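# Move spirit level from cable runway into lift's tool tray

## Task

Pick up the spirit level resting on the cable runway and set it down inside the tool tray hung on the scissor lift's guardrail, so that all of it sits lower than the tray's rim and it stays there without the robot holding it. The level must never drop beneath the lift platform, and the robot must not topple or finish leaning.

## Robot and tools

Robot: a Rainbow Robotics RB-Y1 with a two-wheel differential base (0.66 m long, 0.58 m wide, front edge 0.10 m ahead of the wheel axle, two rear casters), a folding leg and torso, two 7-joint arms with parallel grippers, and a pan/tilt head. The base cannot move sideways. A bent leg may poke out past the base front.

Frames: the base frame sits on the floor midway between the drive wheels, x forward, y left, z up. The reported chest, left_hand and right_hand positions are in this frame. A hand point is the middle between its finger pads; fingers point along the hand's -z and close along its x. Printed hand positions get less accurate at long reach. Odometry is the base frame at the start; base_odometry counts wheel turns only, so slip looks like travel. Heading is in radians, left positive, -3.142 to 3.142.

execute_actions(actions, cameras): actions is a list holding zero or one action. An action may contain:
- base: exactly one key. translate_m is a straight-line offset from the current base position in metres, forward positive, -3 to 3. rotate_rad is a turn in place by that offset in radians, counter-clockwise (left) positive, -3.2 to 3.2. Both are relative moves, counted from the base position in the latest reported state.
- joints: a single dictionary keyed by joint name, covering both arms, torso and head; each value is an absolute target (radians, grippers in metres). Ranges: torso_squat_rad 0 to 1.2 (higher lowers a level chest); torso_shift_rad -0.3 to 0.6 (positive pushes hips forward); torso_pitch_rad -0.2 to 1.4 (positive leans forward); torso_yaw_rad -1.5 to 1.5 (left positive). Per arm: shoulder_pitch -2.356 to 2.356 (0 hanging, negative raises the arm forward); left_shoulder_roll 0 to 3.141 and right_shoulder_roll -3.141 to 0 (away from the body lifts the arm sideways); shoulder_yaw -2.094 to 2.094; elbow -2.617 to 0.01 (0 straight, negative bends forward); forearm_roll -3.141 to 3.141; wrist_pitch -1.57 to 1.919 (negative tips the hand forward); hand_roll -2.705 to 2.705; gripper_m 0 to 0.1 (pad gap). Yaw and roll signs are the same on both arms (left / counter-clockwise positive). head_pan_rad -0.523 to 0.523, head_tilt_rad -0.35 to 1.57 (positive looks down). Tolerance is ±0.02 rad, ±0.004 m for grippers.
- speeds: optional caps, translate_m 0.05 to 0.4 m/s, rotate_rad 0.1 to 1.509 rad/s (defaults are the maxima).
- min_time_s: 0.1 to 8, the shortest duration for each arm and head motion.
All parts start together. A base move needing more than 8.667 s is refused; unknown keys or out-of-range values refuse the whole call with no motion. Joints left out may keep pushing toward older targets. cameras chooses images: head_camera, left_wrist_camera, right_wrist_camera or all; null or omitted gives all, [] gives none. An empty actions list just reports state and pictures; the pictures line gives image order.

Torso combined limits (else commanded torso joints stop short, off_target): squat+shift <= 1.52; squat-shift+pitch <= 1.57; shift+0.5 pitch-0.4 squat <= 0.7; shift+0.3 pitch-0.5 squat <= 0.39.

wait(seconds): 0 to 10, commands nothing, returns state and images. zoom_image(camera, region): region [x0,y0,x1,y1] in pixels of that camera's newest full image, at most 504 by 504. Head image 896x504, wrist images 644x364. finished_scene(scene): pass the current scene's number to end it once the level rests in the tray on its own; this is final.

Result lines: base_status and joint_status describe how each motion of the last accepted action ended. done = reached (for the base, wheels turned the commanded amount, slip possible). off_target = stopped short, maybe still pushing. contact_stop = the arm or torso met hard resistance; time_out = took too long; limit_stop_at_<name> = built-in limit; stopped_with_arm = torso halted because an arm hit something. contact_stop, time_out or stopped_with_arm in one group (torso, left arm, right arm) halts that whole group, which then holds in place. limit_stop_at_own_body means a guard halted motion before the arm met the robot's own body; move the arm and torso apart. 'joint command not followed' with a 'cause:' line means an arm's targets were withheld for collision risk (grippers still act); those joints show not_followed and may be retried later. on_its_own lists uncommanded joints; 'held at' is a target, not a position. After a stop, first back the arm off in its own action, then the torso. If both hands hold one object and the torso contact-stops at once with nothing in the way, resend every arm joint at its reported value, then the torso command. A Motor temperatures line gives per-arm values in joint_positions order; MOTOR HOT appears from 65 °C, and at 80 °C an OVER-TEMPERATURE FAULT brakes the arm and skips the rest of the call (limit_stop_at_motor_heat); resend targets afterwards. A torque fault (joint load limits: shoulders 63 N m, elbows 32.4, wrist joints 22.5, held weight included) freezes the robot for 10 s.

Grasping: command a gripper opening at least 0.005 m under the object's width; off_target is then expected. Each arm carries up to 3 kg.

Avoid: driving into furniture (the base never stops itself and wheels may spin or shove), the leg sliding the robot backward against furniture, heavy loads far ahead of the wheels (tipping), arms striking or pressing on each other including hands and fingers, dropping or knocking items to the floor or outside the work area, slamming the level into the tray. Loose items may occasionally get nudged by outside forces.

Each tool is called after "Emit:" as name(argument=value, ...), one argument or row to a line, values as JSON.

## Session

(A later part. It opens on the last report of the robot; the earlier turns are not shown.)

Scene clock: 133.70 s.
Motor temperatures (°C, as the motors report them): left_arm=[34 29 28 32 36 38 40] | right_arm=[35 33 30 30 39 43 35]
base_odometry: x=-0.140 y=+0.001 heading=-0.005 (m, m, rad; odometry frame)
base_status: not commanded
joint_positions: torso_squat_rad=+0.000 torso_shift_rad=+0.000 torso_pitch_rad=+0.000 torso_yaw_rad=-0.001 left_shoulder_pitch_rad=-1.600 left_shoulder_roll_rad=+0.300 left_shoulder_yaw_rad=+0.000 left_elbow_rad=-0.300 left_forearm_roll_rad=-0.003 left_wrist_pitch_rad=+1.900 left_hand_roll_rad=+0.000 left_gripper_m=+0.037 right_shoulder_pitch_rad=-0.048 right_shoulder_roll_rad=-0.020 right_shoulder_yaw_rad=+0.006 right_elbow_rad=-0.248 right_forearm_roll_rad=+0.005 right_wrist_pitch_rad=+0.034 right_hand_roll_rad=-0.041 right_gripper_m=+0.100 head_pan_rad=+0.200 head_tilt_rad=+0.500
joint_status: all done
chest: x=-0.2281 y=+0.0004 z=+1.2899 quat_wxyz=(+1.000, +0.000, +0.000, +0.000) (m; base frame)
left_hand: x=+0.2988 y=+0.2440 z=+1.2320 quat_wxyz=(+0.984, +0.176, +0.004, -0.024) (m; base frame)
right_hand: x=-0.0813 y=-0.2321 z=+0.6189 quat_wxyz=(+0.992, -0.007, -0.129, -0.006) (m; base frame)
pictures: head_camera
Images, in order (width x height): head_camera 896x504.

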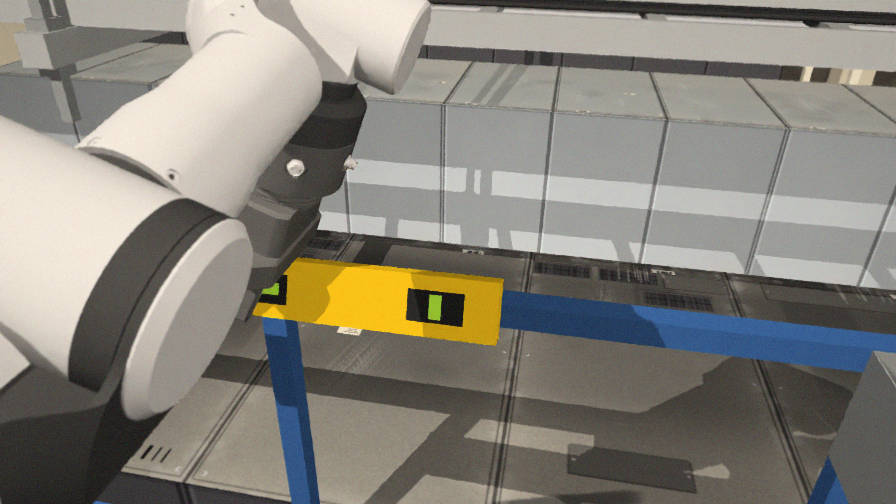

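Emit:
execute_actions(
  actions=[
    {"joints":{"torso_yaw_rad":-1.3,"left_hand_roll_rad":1.3,"left_forearm_roll_rad":0.2,"head_pan_rad":0.2,"head_tilt_rad":0.7},"min_time_s":3},
  ],
  cameras=["head_camera","left_wrist_camera"],
)

Scene clock: 148.87 s.
Motor temperatures (°C, as the motors report them): left_arm=[34 29 28 32 36 38 40] | right_arm=[35 33 30 30 39 43 35]
base_odometry: x=-0.140 y=+0.001 heading=-0.005 (m, m, rad; odometry frame)
base_status: not commanded
joint_positions: torso_squat_rad=+0.000 torso_shift_rad=+0.000 torso_pitch_rad=+0.000 torso_yaw_rad=-1.267 left_shoulder_pitch_rad=-1.600 left_shoulder_roll_rad=+0.300 left_shoulder_yaw_rad=+0.000 left_elbow_rad=-0.300 left_forearm_roll_rad=+0.200 left_wrist_pitch_rad=+1.900 left_hand_roll_rad=+1.300 left_gripper_m=+0.022 right_shoulder_pitch_rad=-0.048 right_shoulder_roll_rad=-0.020 right_shoulder_yaw_rad=+0.006 right_elbow_rad=-0.248 right_forearm_roll_rad=+0.005 right_wrist_pitch_rad=+0.034 right_hand_roll_rad=-0.041 right_gripper_m=+0.100 head_pan_rad=+0.200 head_tilt_rad=+0.700
joint_status: torso_yaw_rad limit_stop_at_own_body (moved -1.267 of -1.299); the others done
on_its_own: torso_yaw_rad is held at -1.267, not at your -1.300, since a limit_stop_at_own_body; left_gripper_m moved -0.014 toward your old target +0.000
chest: x=-0.2280 y=+0.0004 z=+1.2899 quat_wxyz=(+0.806, +0.000, +0.000, -0.592) (m; base frame)
left_hand: x=+0.1202 y=-0.4388 z=+1.2206 quat_wxyz=(+0.996, +0.034, -0.074, -0.039) (m; base frame)
right_hand: x=-0.4060 y=-0.2091 z=+0.6188 quat_wxyz=(+0.795, -0.082, -0.100, -0.592) (m; base frame)
pictures: head_camera, left_wrist_camera
Images, in order (width x height): head_camera 896x504, left_wrist_camera 644x364.

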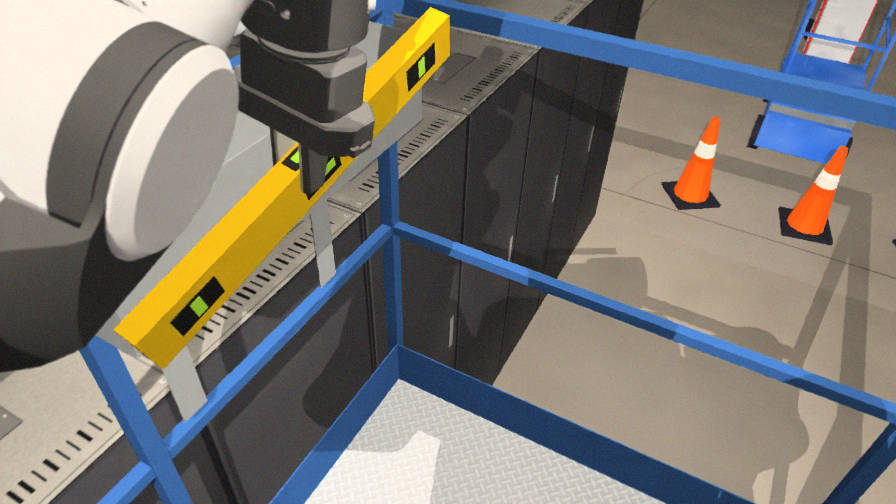

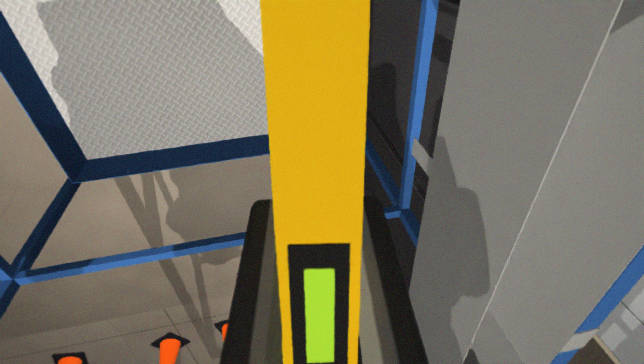

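Emit:
execute_actions(
  actions=[
    {"base":{"translate_m":0.12},"speeds":{"translate_m":0.15}},
  ],
  cameras=["head_camera"],
)

Emit:
execute_actions(
  actions=[
    {"base":{"rotate_rad":-1.565},"joints":{"torso_yaw_rad":0,"left_hand_roll_rad":1.57,"head_pan_rad":0.45,"head_tilt_rad":0.8},"speeds":{"rotate_rad":0.45,"torso_yaw_rad":0.4}},
  ],
)

Scene clock: 178.30 s.
Motor temperatures (°C, as the motors report them): left_arm=[34 29 28 32 36 38 40] | right_arm=[35 33 30 30 39 43 35]
base_odometry: x=-0.020 y=+0.000 heading=-0.003 (m, m, rad; odometry frame)
base_status: done
joint_positions: torso_squat_rad=+0.000 torso_shift_rad=+0.000 torso_pitch_rad=+0.000 torso_yaw_rad=-1.267 left_shoulder_pitch_rad=-1.600 left_shoulder_roll_rad=+0.300 left_shoulder_yaw_rad=+0.000 left_elbow_rad=-0.300 left_forearm_roll_rad=+0.200 left_wrist_pitch_rad=+1.900 left_hand_roll_rad=+1.300 left_gripper_m=+0.022 right_shoulder_pitch_rad=-0.048 right_shoulder_roll_rad=-0.020 right_shoulder_yaw_rad=+0.006 right_elbow_rad=-0.248 right_forearm_roll_rad=+0.005 right_wrist_pitch_rad=+0.034 right_hand_roll_rad=-0.041 right_gripper_m=+0.100 head_pan_rad=+0.200 head_tilt_rad=+0.700
joint_status: not commanded
on_its_own: torso_yaw_rad is held at -1.267, not at your -1.300, since a limit_stop_at_own_body
chest: x=-0.2280 y=+0.0004 z=+1.2899 quat_wxyz=(+0.806, +0.000, +0.000, -0.592) (m; base frame)
left_hand: x=+0.1203 y=-0.4387 z=+1.2204 quat_wxyz=(+0.996, +0.034, -0.074, -0.039) (m; base frame)
right_hand: x=-0.4059 y=-0.2090 z=+0.6188 quat_wxyz=(+0.795, -0.082, -0.100, -0.592) (m; base frame)
pictures: head_camera
Images, in order (width x height): head_camera 896x504.

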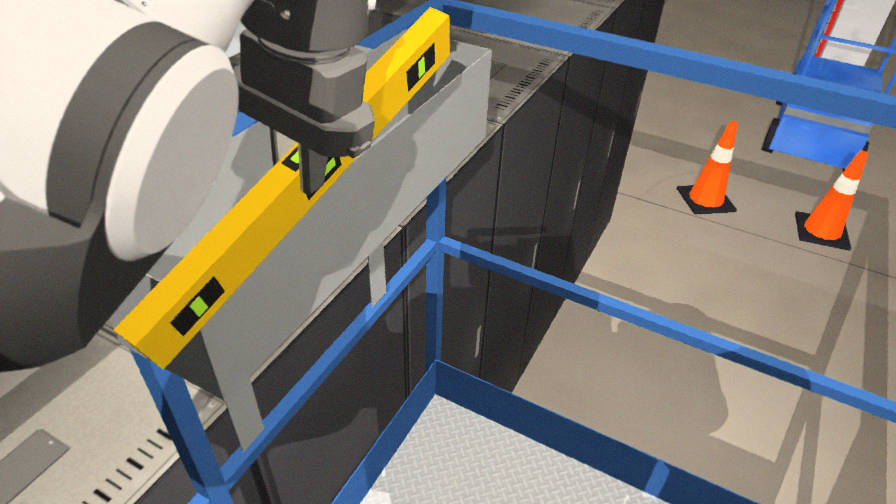

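Emit:
execute_actions(
  actions=[
    {"base":{"rotate_rad":-1.565},"joints":{"torso_yaw_rad":0,"left_hand_roll_rad":1.57,"head_pan_rad":0.45,"head_tilt_rad":0.8},"speeds":{"rotate_rad":0.7},"min_time_s":2},
  ],
)

Scene clock: 185.97 s.
Motor temperatures (°C, as the motors report them): left_arm=[34 29 28 32 36 38 40] | right_arm=[35 33 30 31 39 43 35]
base_odometry: x=-0.020 y=+0.000 heading=-1.568 (m, m, rad; odometry frame)
base_status: done
joint_positions: torso_squat_rad=+0.000 torso_shift_rad=+0.000 torso_pitch_rad=+0.000 torso_yaw_rad=+0.000 left_shoulder_pitch_rad=-1.600 left_shoulder_roll_rad=+0.300 left_shoulder_yaw_rad=+0.000 left_elbow_rad=-0.300 left_forearm_roll_rad=+0.200 left_wrist_pitch_rad=+1.900 left_hand_roll_rad=+1.570 left_gripper_m=+0.022 right_shoulder_pitch_rad=-0.048 right_shoulder_roll_rad=-0.020 right_shoulder_yaw_rad=+0.006 right_elbow_rad=-0.248 right_forearm_roll_rad=+0.005 right_wrist_pitch_rad=+0.034 right_hand_roll_rad=-0.041 right_gripper_m=+0.100 head_pan_rad=+0.450 head_tilt_rad=+0.800
joint_status: all done
chest: x=-0.2280 y=+0.0005 z=+1.2899 quat_wxyz=(+1.000, +0.000, +0.000, +0.000) (m; base frame)
left_hand: x=+0.2951 y=+0.2016 z=+1.2204 quat_wxyz=(+0.743, +0.065, -0.048, +0.664) (m; base frame)
right_hand: x=-0.0814 y=-0.2320 z=+0.6188 quat_wxyz=(+0.992, -0.007, -0.129, -0.006) (m; base frame)
pictures: head_camera, left_wrist_camera, right_wrist_camera
Images, in order (width x height): head_camera 896x504, left_wrist_camera 644x364, right_wrist_camera 644x364.

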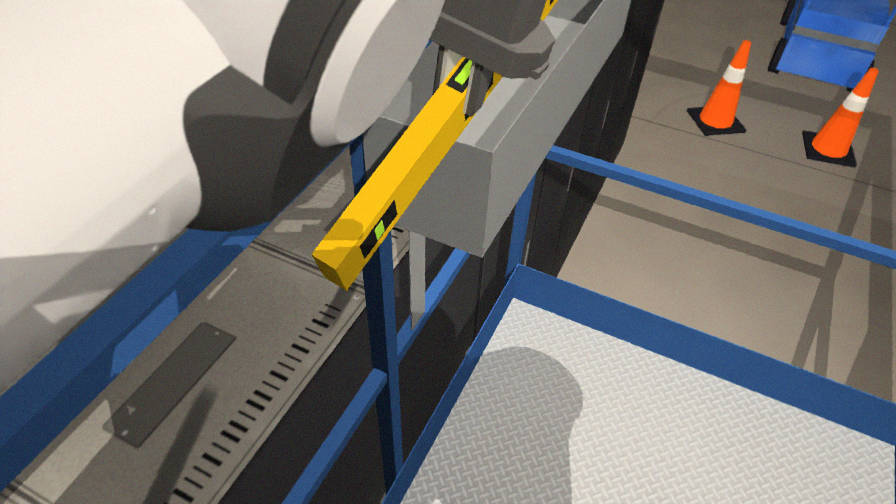

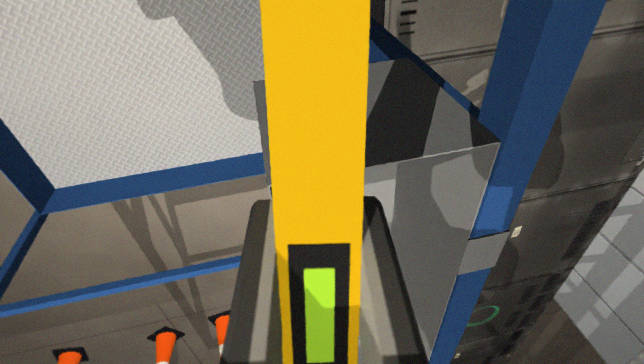

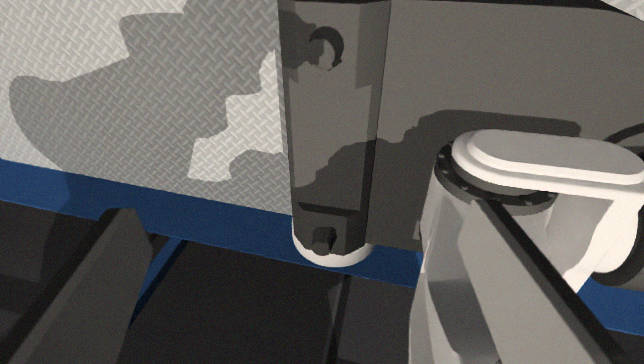

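Emit:
execute_actions(
  actions=[
    {"base":{"translate_m":0.3},"joints":{"left_shoulder_roll_rad":0.47,"left_hand_roll_rad":1.65,"head_pan_rad":0.5,"head_tilt_rad":0.75},"speeds":{"translate_m":0.15},"min_time_s":2},
  ],
)

Scene clock: 192.90 s.
Motor temperatures (°C, as the motors report them): left_arm=[34 29 28 32 36 38 40] | right_arm=[35 33 30 31 39 43 35]
base_odometry: x=-0.019 y=-0.300 heading=-1.568 (m, m, rad; odometry frame)
base_status: done
joint_positions: torso_squat_rad=+0.000 torso_shift_rad=+0.000 torso_pitch_rad=+0.000 torso_yaw_rad=+0.000 left_shoulder_pitch_rad=-1.600 left_shoulder_roll_rad=+0.470 left_shoulder_yaw_rad=+0.000 left_elbow_rad=-0.300 left_forearm_roll_rad=+0.200 left_wrist_pitch_rad=+1.900 left_hand_roll_rad=+1.650 left_gripper_m=+0.022 right_shoulder_pitch_rad=-0.048 right_shoulder_roll_rad=-0.020 right_shoulder_yaw_rad=+0.006 right_elbow_rad=-0.248 right_forearm_roll_rad=+0.005 right_wrist_pitch_rad=+0.034 right_hand_roll_rad=-0.041 right_gripper_m=+0.100 head_pan_rad=+0.500 head_tilt_rad=+0.750
joint_status: all done
chest: x=-0.2280 y=+0.0005 z=+1.2899 quat_wxyz=(+1.000, +0.000, +0.000, +0.000) (m; base frame)
left_hand: x=+0.2992 y=+0.2848 z=+1.2508 quat_wxyz=(+0.657, +0.045, -0.065, +0.750) (m; base frame)
right_hand: x=-0.0813 y=-0.2320 z=+0.6189 quat_wxyz=(+0.992, -0.007, -0.129, -0.006) (m; base frame)
pictures: head_camera, left_wrist_camera, right_wrist_camera
Images, in order (width x height): head_camera 896x504, left_wrist_camera 644x364, right_wrist_camera 644x364.

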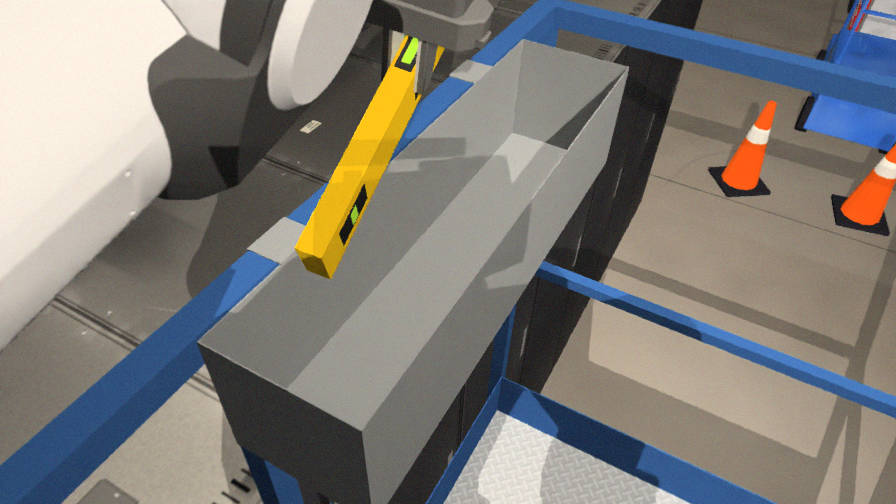

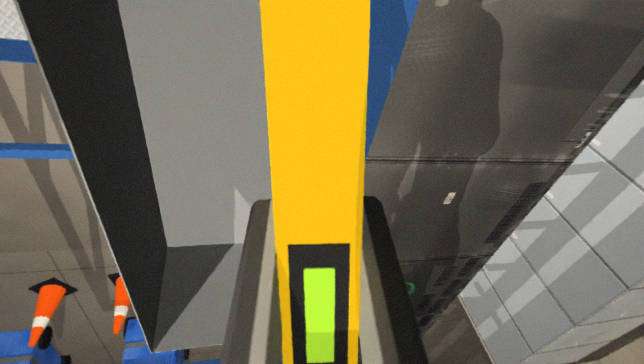

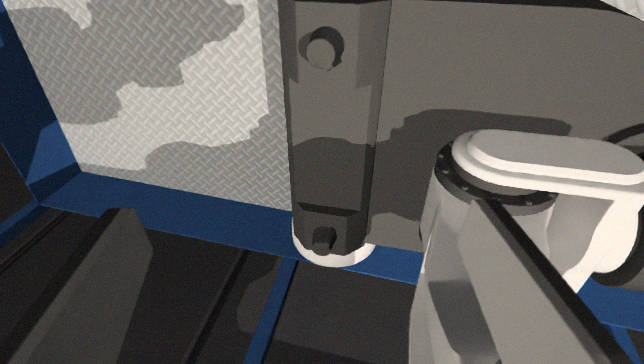

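Emit:
execute_actions(
  actions=[
    {"base":{"translate_m":0.04},"joints":{"left_shoulder_roll_rad":0.33,"left_shoulder_pitch_rad":-1.45,"left_wrist_pitch_rad":1.75,"left_hand_roll_rad":1.57,"head_tilt_rad":0.85},"min_time_s":2},
  ],
  cameras=["head_camera","left_wrist_camera"],
)

Scene clock: 200.27 s.
Motor temperatures (°C, as the motors report them): left_arm=[34 29 28 32 36 38 40] | right_arm=[35 33 30 30 39 43 35]
base_odometry: x=-0.019 y=-0.340 heading=-1.569 (m, m, rad; odometry frame)
base_status: done
joint_positions: torso_squat_rad=+0.000 torso_shift_rad=+0.000 torso_pitch_rad=+0.000 torso_yaw_rad=+0.000 left_shoulder_pitch_rad=-1.450 left_shoulder_roll_rad=+0.330 left_shoulder_yaw_rad=+0.000 left_elbow_rad=-0.300 left_forearm_roll_rad=+0.200 left_wrist_pitch_rad=+1.750 left_hand_roll_rad=+1.570 left_gripper_m=+0.022 right_shoulder_pitch_rad=-0.048 right_shoulder_roll_rad=-0.020 right_shoulder_yaw_rad=+0.006 right_elbow_rad=-0.248 right_forearm_roll_rad=+0.005 right_wrist_pitch_rad=+0.034 right_hand_roll_rad=-0.041 right_gripper_m=+0.100 head_pan_rad=+0.500 head_tilt_rad=+0.850
joint_status: all done
chest: x=-0.2280 y=+0.0005 z=+1.2899 quat_wxyz=(+1.000, +0.000, +0.000, +0.000) (m; base frame)
left_hand: x=+0.3054 y=+0.2413 z=+1.1506 quat_wxyz=(+0.724, +0.057, -0.049, +0.686) (m; base frame)
right_hand: x=-0.0812 y=-0.2320 z=+0.6189 quat_wxyz=(+0.992, -0.007, -0.129, -0.006) (m; base frame)
pictures: head_camera, left_wrist_camera
Images, in order (width x height): head_camera 896x504, left_wrist_camera 644x364.

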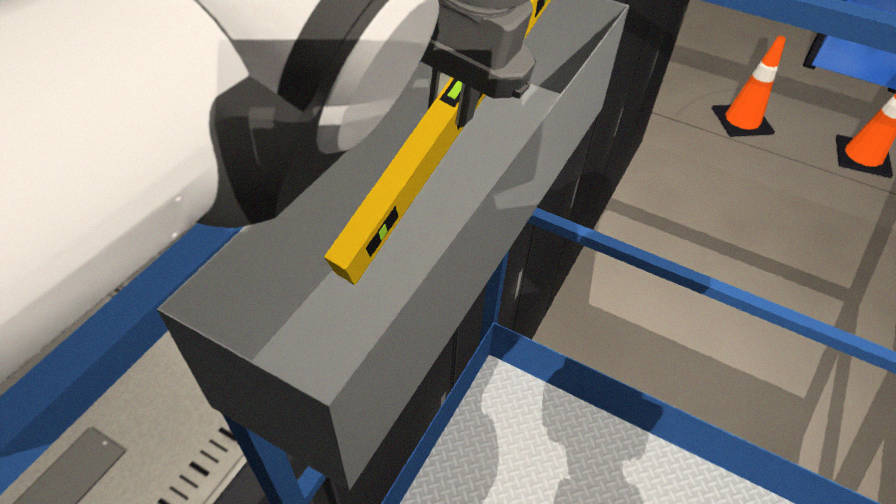

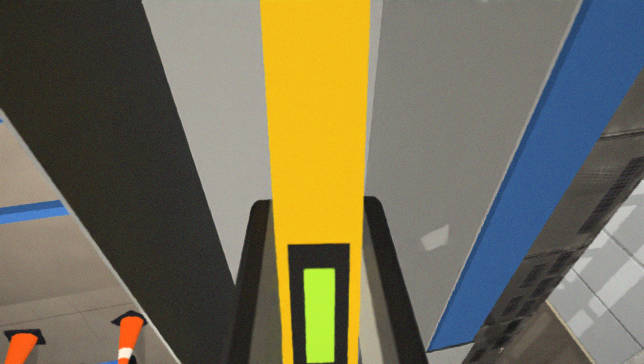

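Emit:
execute_actions(
  actions=[
    {"base":{"translate_m":-0.08},"joints":{"head_tilt_rad":0.65,"head_pan_rad":0.4}},
  ],
  cameras=["head_camera","left_wrist_camera"],
)

Scene clock: 212.33 s.
Motor temperatures (°C, as the motors report them): left_arm=[34 29 28 32 36 38 40] | right_arm=[35 33 30 30 39 43 35]
base_odometry: x=-0.019 y=-0.260 heading=-1.569 (m, m, rad; odometry frame)
base_status: done
joint_positions: torso_squat_rad=+0.000 torso_shift_rad=+0.000 torso_pitch_rad=+0.000 torso_yaw_rad=+0.000 left_shoulder_pitch_rad=-1.450 left_shoulder_roll_rad=+0.330 left_shoulder_yaw_rad=+0.000 left_elbow_rad=-0.300 left_forearm_roll_rad=+0.200 left_wrist_pitch_rad=+1.750 left_hand_roll_rad=+1.570 left_gripper_m=+0.022 right_shoulder_pitch_rad=-0.048 right_shoulder_roll_rad=-0.020 right_shoulder_yaw_rad=+0.006 right_elbow_rad=-0.248 right_forearm_roll_rad=+0.005 right_wrist_pitch_rad=+0.034 right_hand_roll_rad=-0.041 right_gripper_m=+0.100 head_pan_rad=+0.400 head_tilt_rad=+0.650
joint_status: all done
chest: x=-0.2282 y=+0.0005 z=+1.2899 quat_wxyz=(+1.000, +0.000, +0.000, +0.000) (m; base frame)
left_hand: x=+0.3053 y=+0.2413 z=+1.1507 quat_wxyz=(+0.724, +0.057, -0.049, +0.686) (m; base frame)
right_hand: x=-0.0812 y=-0.2320 z=+0.6189 quat_wxyz=(+0.992, -0.007, -0.129, -0.006) (m; base frame)
pictures: head_camera, left_wrist_camera
Images, in order (width x height): head_camera 896x504, left_wrist_camera 644x364.

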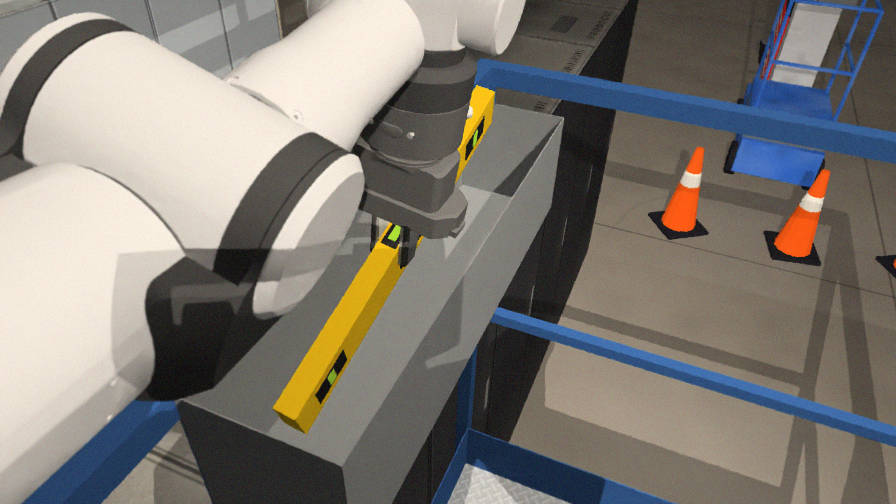

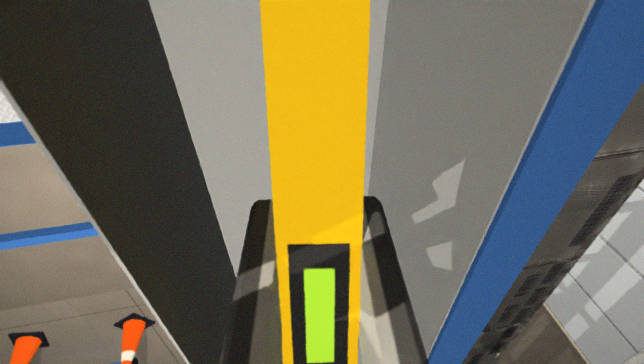

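Emit:
execute_actions(
  actions=[
    {"base":{"translate_m":0.05},"joints":{"left_shoulder_roll_rad":0.28,"left_shoulder_pitch_rad":-1.28,"left_wrist_pitch_rad":1.58,"head_tilt_rad":0.8},"min_time_s":2},
  ],
  cameras=["head_camera","left_wrist_camera"],
)

Scene clock: 219.20 s.
Motor temperatures (°C, as the motors report them): left_arm=[34 29 28 32 36 38 40] | right_arm=[35 33 30 30 39 43 35]
base_odometry: x=-0.019 y=-0.310 heading=-1.569 (m, m, rad; odometry frame)
base_status: done
joint_positions: torso_squat_rad=+0.000 torso_shift_rad=+0.000 torso_pitch_rad=+0.000 torso_yaw_rad=+0.000 left_shoulder_pitch_rad=-1.281 left_shoulder_roll_rad=+0.281 left_shoulder_yaw_rad=+0.000 left_elbow_rad=-0.300 left_forearm_roll_rad=+0.200 left_wrist_pitch_rad=+1.580 left_hand_roll_rad=+1.570 left_gripper_m=+0.022 right_shoulder_pitch_rad=-0.048 right_shoulder_roll_rad=-0.020 right_shoulder_yaw_rad=+0.006 right_elbow_rad=-0.248 right_forearm_roll_rad=+0.005 right_wrist_pitch_rad=+0.034 right_hand_roll_rad=-0.041 right_gripper_m=+0.100 head_pan_rad=+0.400 head_tilt_rad=+0.800
joint_status: all done
chest: x=-0.2280 y=+0.0005 z=+1.2899 quat_wxyz=(+1.000, +0.000, +0.000, +0.000) (m; base frame)
left_hand: x=+0.2974 y=+0.2428 z=+1.0563 quat_wxyz=(+0.728, +0.052, -0.040, +0.682) (m; base frame)
right_hand: x=-0.0812 y=-0.2320 z=+0.6189 quat_wxyz=(+0.992, -0.007, -0.129, -0.006) (m; base frame)
pictures: head_camera, left_wrist_camera
Images, in order (width x height): head_camera 896x504, left_wrist_camera 644x364.

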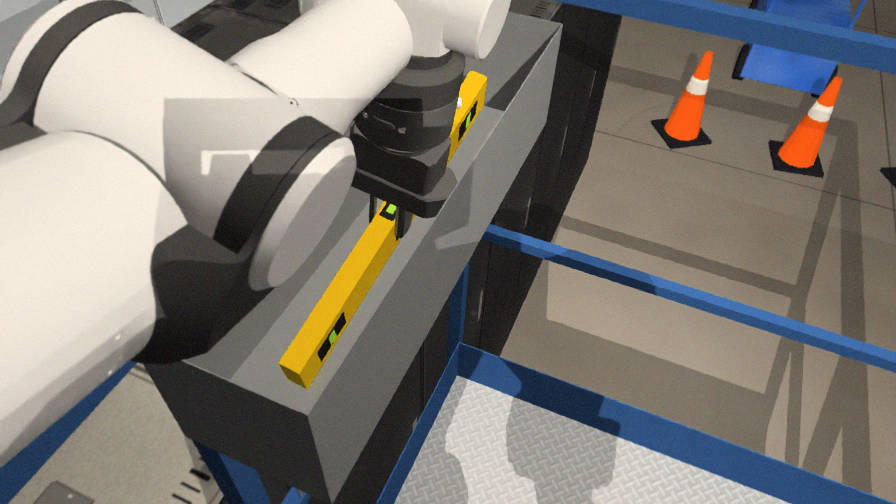

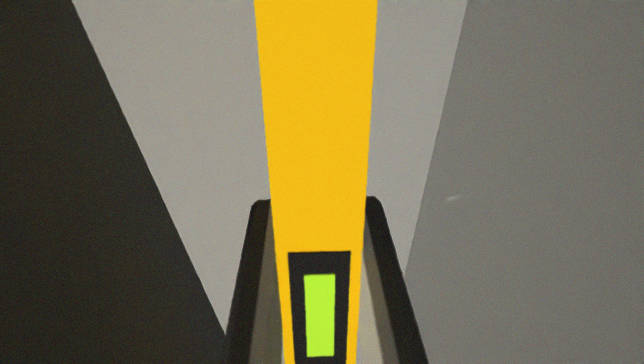

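Emit:
execute_actions(
  actions=[
    {"base":{"translate_m":0.045},"joints":{"left_shoulder_roll_rad":0.26,"left_shoulder_pitch_rad":-1.16,"left_wrist_pitch_rad":1.46},"min_time_s":2},
  ],
  cameras=["head_camera","left_wrist_camera"],
)

Scene clock: 225.87 s.
Motor temperatures (°C, as the motors report them): left_arm=[34 29 28 32 36 38 40] | right_arm=[35 33 30 30 39 43 35]
base_odometry: x=-0.019 y=-0.355 heading=-1.569 (m, m, rad; odometry frame)
base_status: done
joint_positions: torso_squat_rad=+0.000 torso_shift_rad=+0.000 torso_pitch_rad=+0.000 torso_yaw_rad=+0.000 left_shoulder_pitch_rad=-1.196 left_shoulder_roll_rad=+0.270 left_shoulder_yaw_rad=+0.000 left_elbow_rad=-0.305 left_forearm_roll_rad=+0.200 left_wrist_pitch_rad=+1.492 left_hand_roll_rad=+1.570 left_gripper_m=+0.022 right_shoulder_pitch_rad=-0.048 right_shoulder_roll_rad=-0.020 right_shoulder_yaw_rad=+0.006 right_elbow_rad=-0.248 right_forearm_roll_rad=+0.005 right_wrist_pitch_rad=+0.034 right_hand_roll_rad=-0.041 right_gripper_m=+0.100 head_pan_rad=+0.400 head_tilt_rad=+0.800
joint_status: left_shoulder_pitch_rad contact_stop (moved +0.085 of +0.121); left_wrist_pitch_rad contact_stop_at_left_shoulder_pitch_rad (moved -0.088 of -0.120); the others done
on_its_own: left_shoulder_pitch_rad is held at -1.195, not at your -1.160, since a contact_stop; left_wrist_pitch_rad is held at +1.492, not at your +1.460, since a contact_stop
chest: x=-0.2281 y=+0.0004 z=+1.2899 quat_wxyz=(+1.000, +0.000, +0.000, +0.000) (m; base frame)
left_hand: x=+0.2904 y=+0.2504 z=+1.0138 quat_wxyz=(+0.726, +0.046, -0.040, +0.685) (m; base frame)
right_hand: x=-0.0812 y=-0.2320 z=+0.6189 quat_wxyz=(+0.992, -0.007, -0.129, -0.006) (m; base frame)
pictures: head_camera, left_wrist_camera
Images, in order (width x height): head_camera 896x504, left_wrist_camera 644x364.

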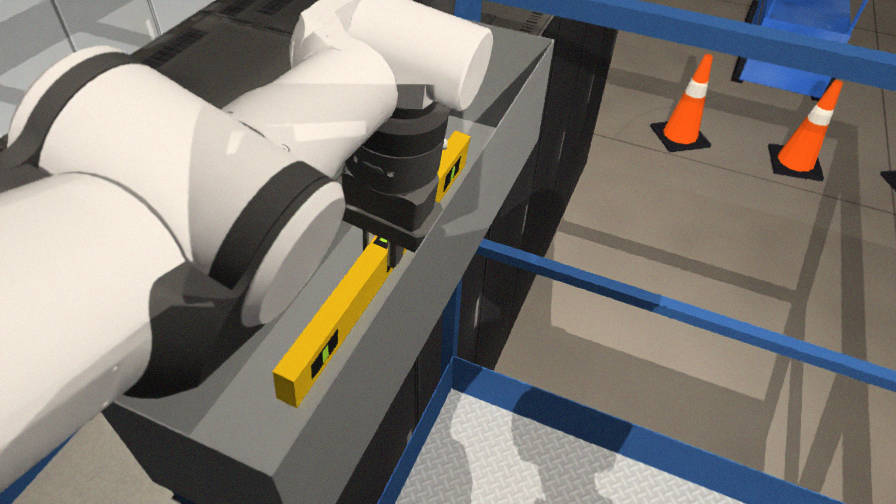

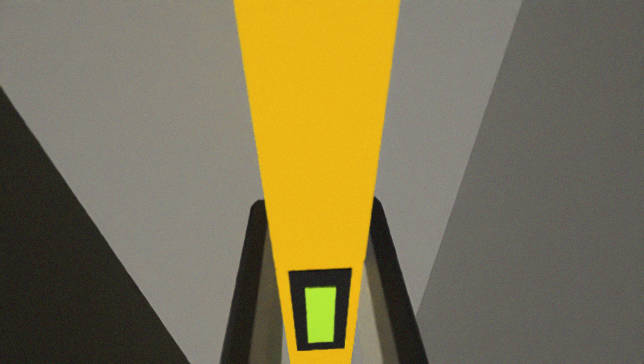

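Emit:
execute_actions(
  actions=[
    {"joints":{"left_gripper_m":0.06}},
  ],
  cameras=[],
)

Emit:
execute_actions(
  actions=[
    {"joints":{"left_shoulder_pitch_rad":-1.65,"left_wrist_pitch_rad":1.9,"head_tilt_rad":0.85,"head_pan_rad":0.5},"base":{"translate_m":-0.1}},
  ],
  cameras=["head_camera","left_wrist_camera"],
)

Scene clock: 232.10 s.
Motor temperatures (°C, as the motors report them): left_arm=[34 29 28 32 36 38 40] | right_arm=[35 33 30 30 39 43 35]
base_odometry: x=-0.019 y=-0.355 heading=-1.569 (m, m, rad; odometry frame)
base_status: not commanded
joint_positions: torso_squat_rad=+0.000 torso_shift_rad=+0.000 torso_pitch_rad=+0.000 torso_yaw_rad=+0.000 left_shoulder_pitch_rad=-1.196 left_shoulder_roll_rad=+0.270 left_shoulder_yaw_rad=+0.000 left_elbow_rad=-0.305 left_forearm_roll_rad=+0.200 left_wrist_pitch_rad=+1.492 left_hand_roll_rad=+1.570 left_gripper_m=+0.060 right_shoulder_pitch_rad=-0.048 right_shoulder_roll_rad=-0.020 right_shoulder_yaw_rad=+0.006 right_elbow_rad=-0.248 right_forearm_roll_rad=+0.005 right_wrist_pitch_rad=+0.034 right_hand_roll_rad=-0.041 right_gripper_m=+0.100 head_pan_rad=+0.400 head_tilt_rad=+0.800
joint_status: all done
on_its_own: left_shoulder_pitch_rad is held at -1.195, not at your -1.160, since a contact_stop; left_wrist_pitch_rad is held at +1.492, not at your +1.460, since a contact_stop
chest: x=-0.2281 y=+0.0004 z=+1.2899 quat_wxyz=(+1.000, +0.000, +0.000, +0.000) (m; base frame)
left_hand: x=+0.2904 y=+0.2504 z=+1.0138 quat_wxyz=(+0.726, +0.046, -0.040, +0.685) (m; base frame)
right_hand: x=-0.0812 y=-0.2320 z=+0.6189 quat_wxyz=(+0.992, -0.007, -0.129, -0.006) (m; base frame)
pictures: none
No camera images: the call's "cameras" was empty. Leave "cameras" out to get every camera's image.

Scene clock: 234.37 s.
Motor temperatures (°C, as the motors report them): left_arm=[34 29 28 32 36 38 40] | right_arm=[35 33 30 30 39 43 35]
base_odometry: x=-0.019 y=-0.255 heading=-1.569 (m, m, rad; odometry frame)
base_status: done
joint_positions: torso_squat_rad=+0.000 torso_shift_rad=+0.000 torso_pitch_rad=+0.000 torso_yaw_rad=+0.000 left_shoulder_pitch_rad=-1.650 left_shoulder_roll_rad=+0.270 left_shoulder_yaw_rad=+0.000 left_elbow_rad=-0.305 left_forearm_roll_rad=+0.200 left_wrist_pitch_rad=+1.900 left_hand_roll_rad=+1.570 left_gripper_m=+0.060 right_shoulder_pitch_rad=-0.048 right_shoulder_roll_rad=-0.020 right_shoulder_yaw_rad=+0.006 right_elbow_rad=-0.248 right_forearm_roll_rad=+0.005 right_wrist_pitch_rad=+0.034 right_hand_roll_rad=-0.041 right_gripper_m=+0.100 head_pan_rad=+0.500 head_tilt_rad=+0.850
joint_status: all done
chest: x=-0.2282 y=+0.0004 z=+1.2899 quat_wxyz=(+1.000, +0.000, +0.000, +0.000) (m; base frame)
left_hand: x=+0.2995 y=+0.1777 z=+1.2412 quat_wxyz=(+0.757, +0.051, -0.066, +0.648) (m; base frame)
right_hand: x=-0.0812 y=-0.2320 z=+0.6189 quat_wxyz=(+0.992, -0.007, -0.129, -0.006) (m; base frame)
pictures: head_camera, left_wrist_camera
Images, in order (width x height): head_camera 896x504, left_wrist_camera 644x364.

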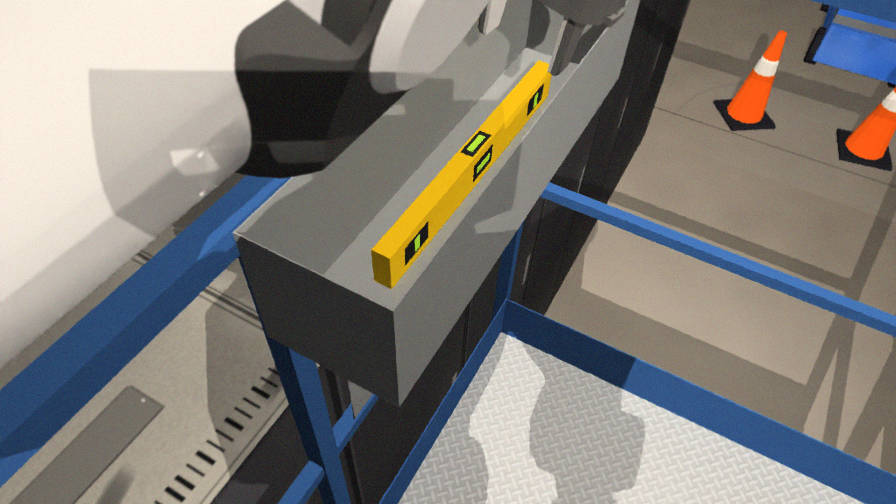

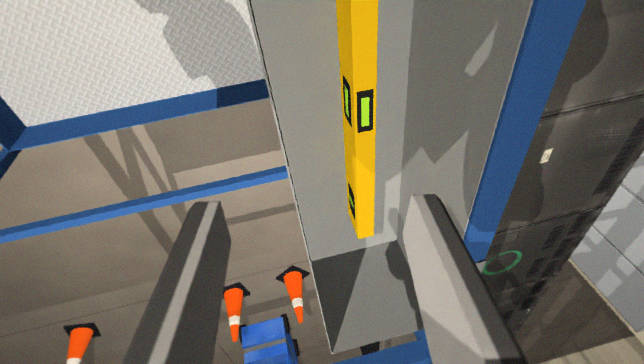

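Emit:
execute_actions(
  actions=[
    {"joints":{"left_shoulder_pitch_rad":-1.75,"head_tilt_rad":0.65,"head_pan_rad":0.4},"base":{"translate_m":-0.25}},
  ],
  cameras=["head_camera","left_wrist_camera"],
)

Scene clock: 244.63 s.
Motor temperatures (°C, as the motors report them): left_arm=[34 29 28 32 36 38 40] | right_arm=[35 33 30 30 39 43 35]
base_odometry: x=-0.019 y=-0.005 heading=-1.568 (m, m, rad; odometry frame)
base_status: done
joint_positions: torso_squat_rad=+0.000 torso_shift_rad=+0.000 torso_pitch_rad=+0.000 torso_yaw_rad=+0.000 left_shoulder_pitch_rad=-1.750 left_shoulder_roll_rad=+0.270 left_shoulder_yaw_rad=+0.000 left_elbow_rad=-0.305 left_forearm_roll_rad=+0.200 left_wrist_pitch_rad=+1.900 left_hand_roll_rad=+1.570 left_gripper_m=+0.060 right_shoulder_pitch_rad=-0.048 right_shoulder_roll_rad=-0.020 right_shoulder_yaw_rad=+0.006 right_elbow_rad=-0.248 right_forearm_roll_rad=+0.005 right_wrist_pitch_rad=+0.034 right_hand_roll_rad=-0.041 right_gripper_m=+0.100 head_pan_rad=+0.400 head_tilt_rad=+0.650
joint_status: all done
chest: x=-0.2281 y=+0.0004 z=+1.2899 quat_wxyz=(+1.000, +0.000, +0.000, +0.000) (m; base frame)
left_hand: x=+0.3076 y=+0.1595 z=+1.2911 quat_wxyz=(+0.764, +0.019, -0.102, +0.637) (m; base frame)
right_hand: x=-0.0812 y=-0.2320 z=+0.6189 quat_wxyz=(+0.992, -0.007, -0.129, -0.006) (m; base frame)
pictures: head_camera, left_wrist_camera
Images, in order (width x height): head_camera 896x504, left_wrist_camera 644x364.

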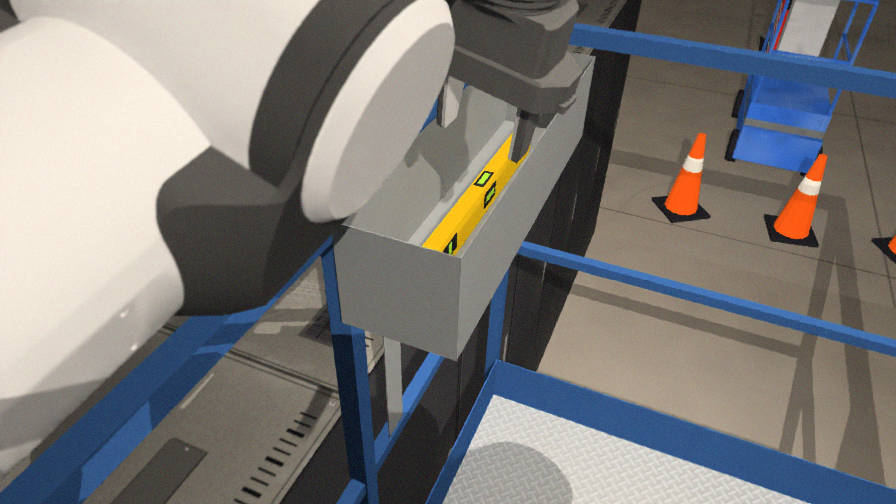

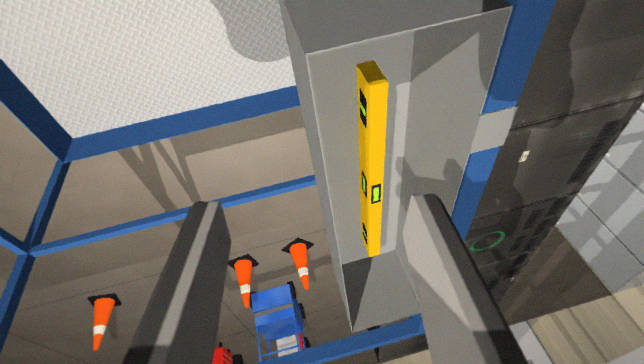

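Inside the tray, occluded by its walls, so below the rim.

Emit:
finished_scene(
  scene=1,
)

The scene is finished: the task was done.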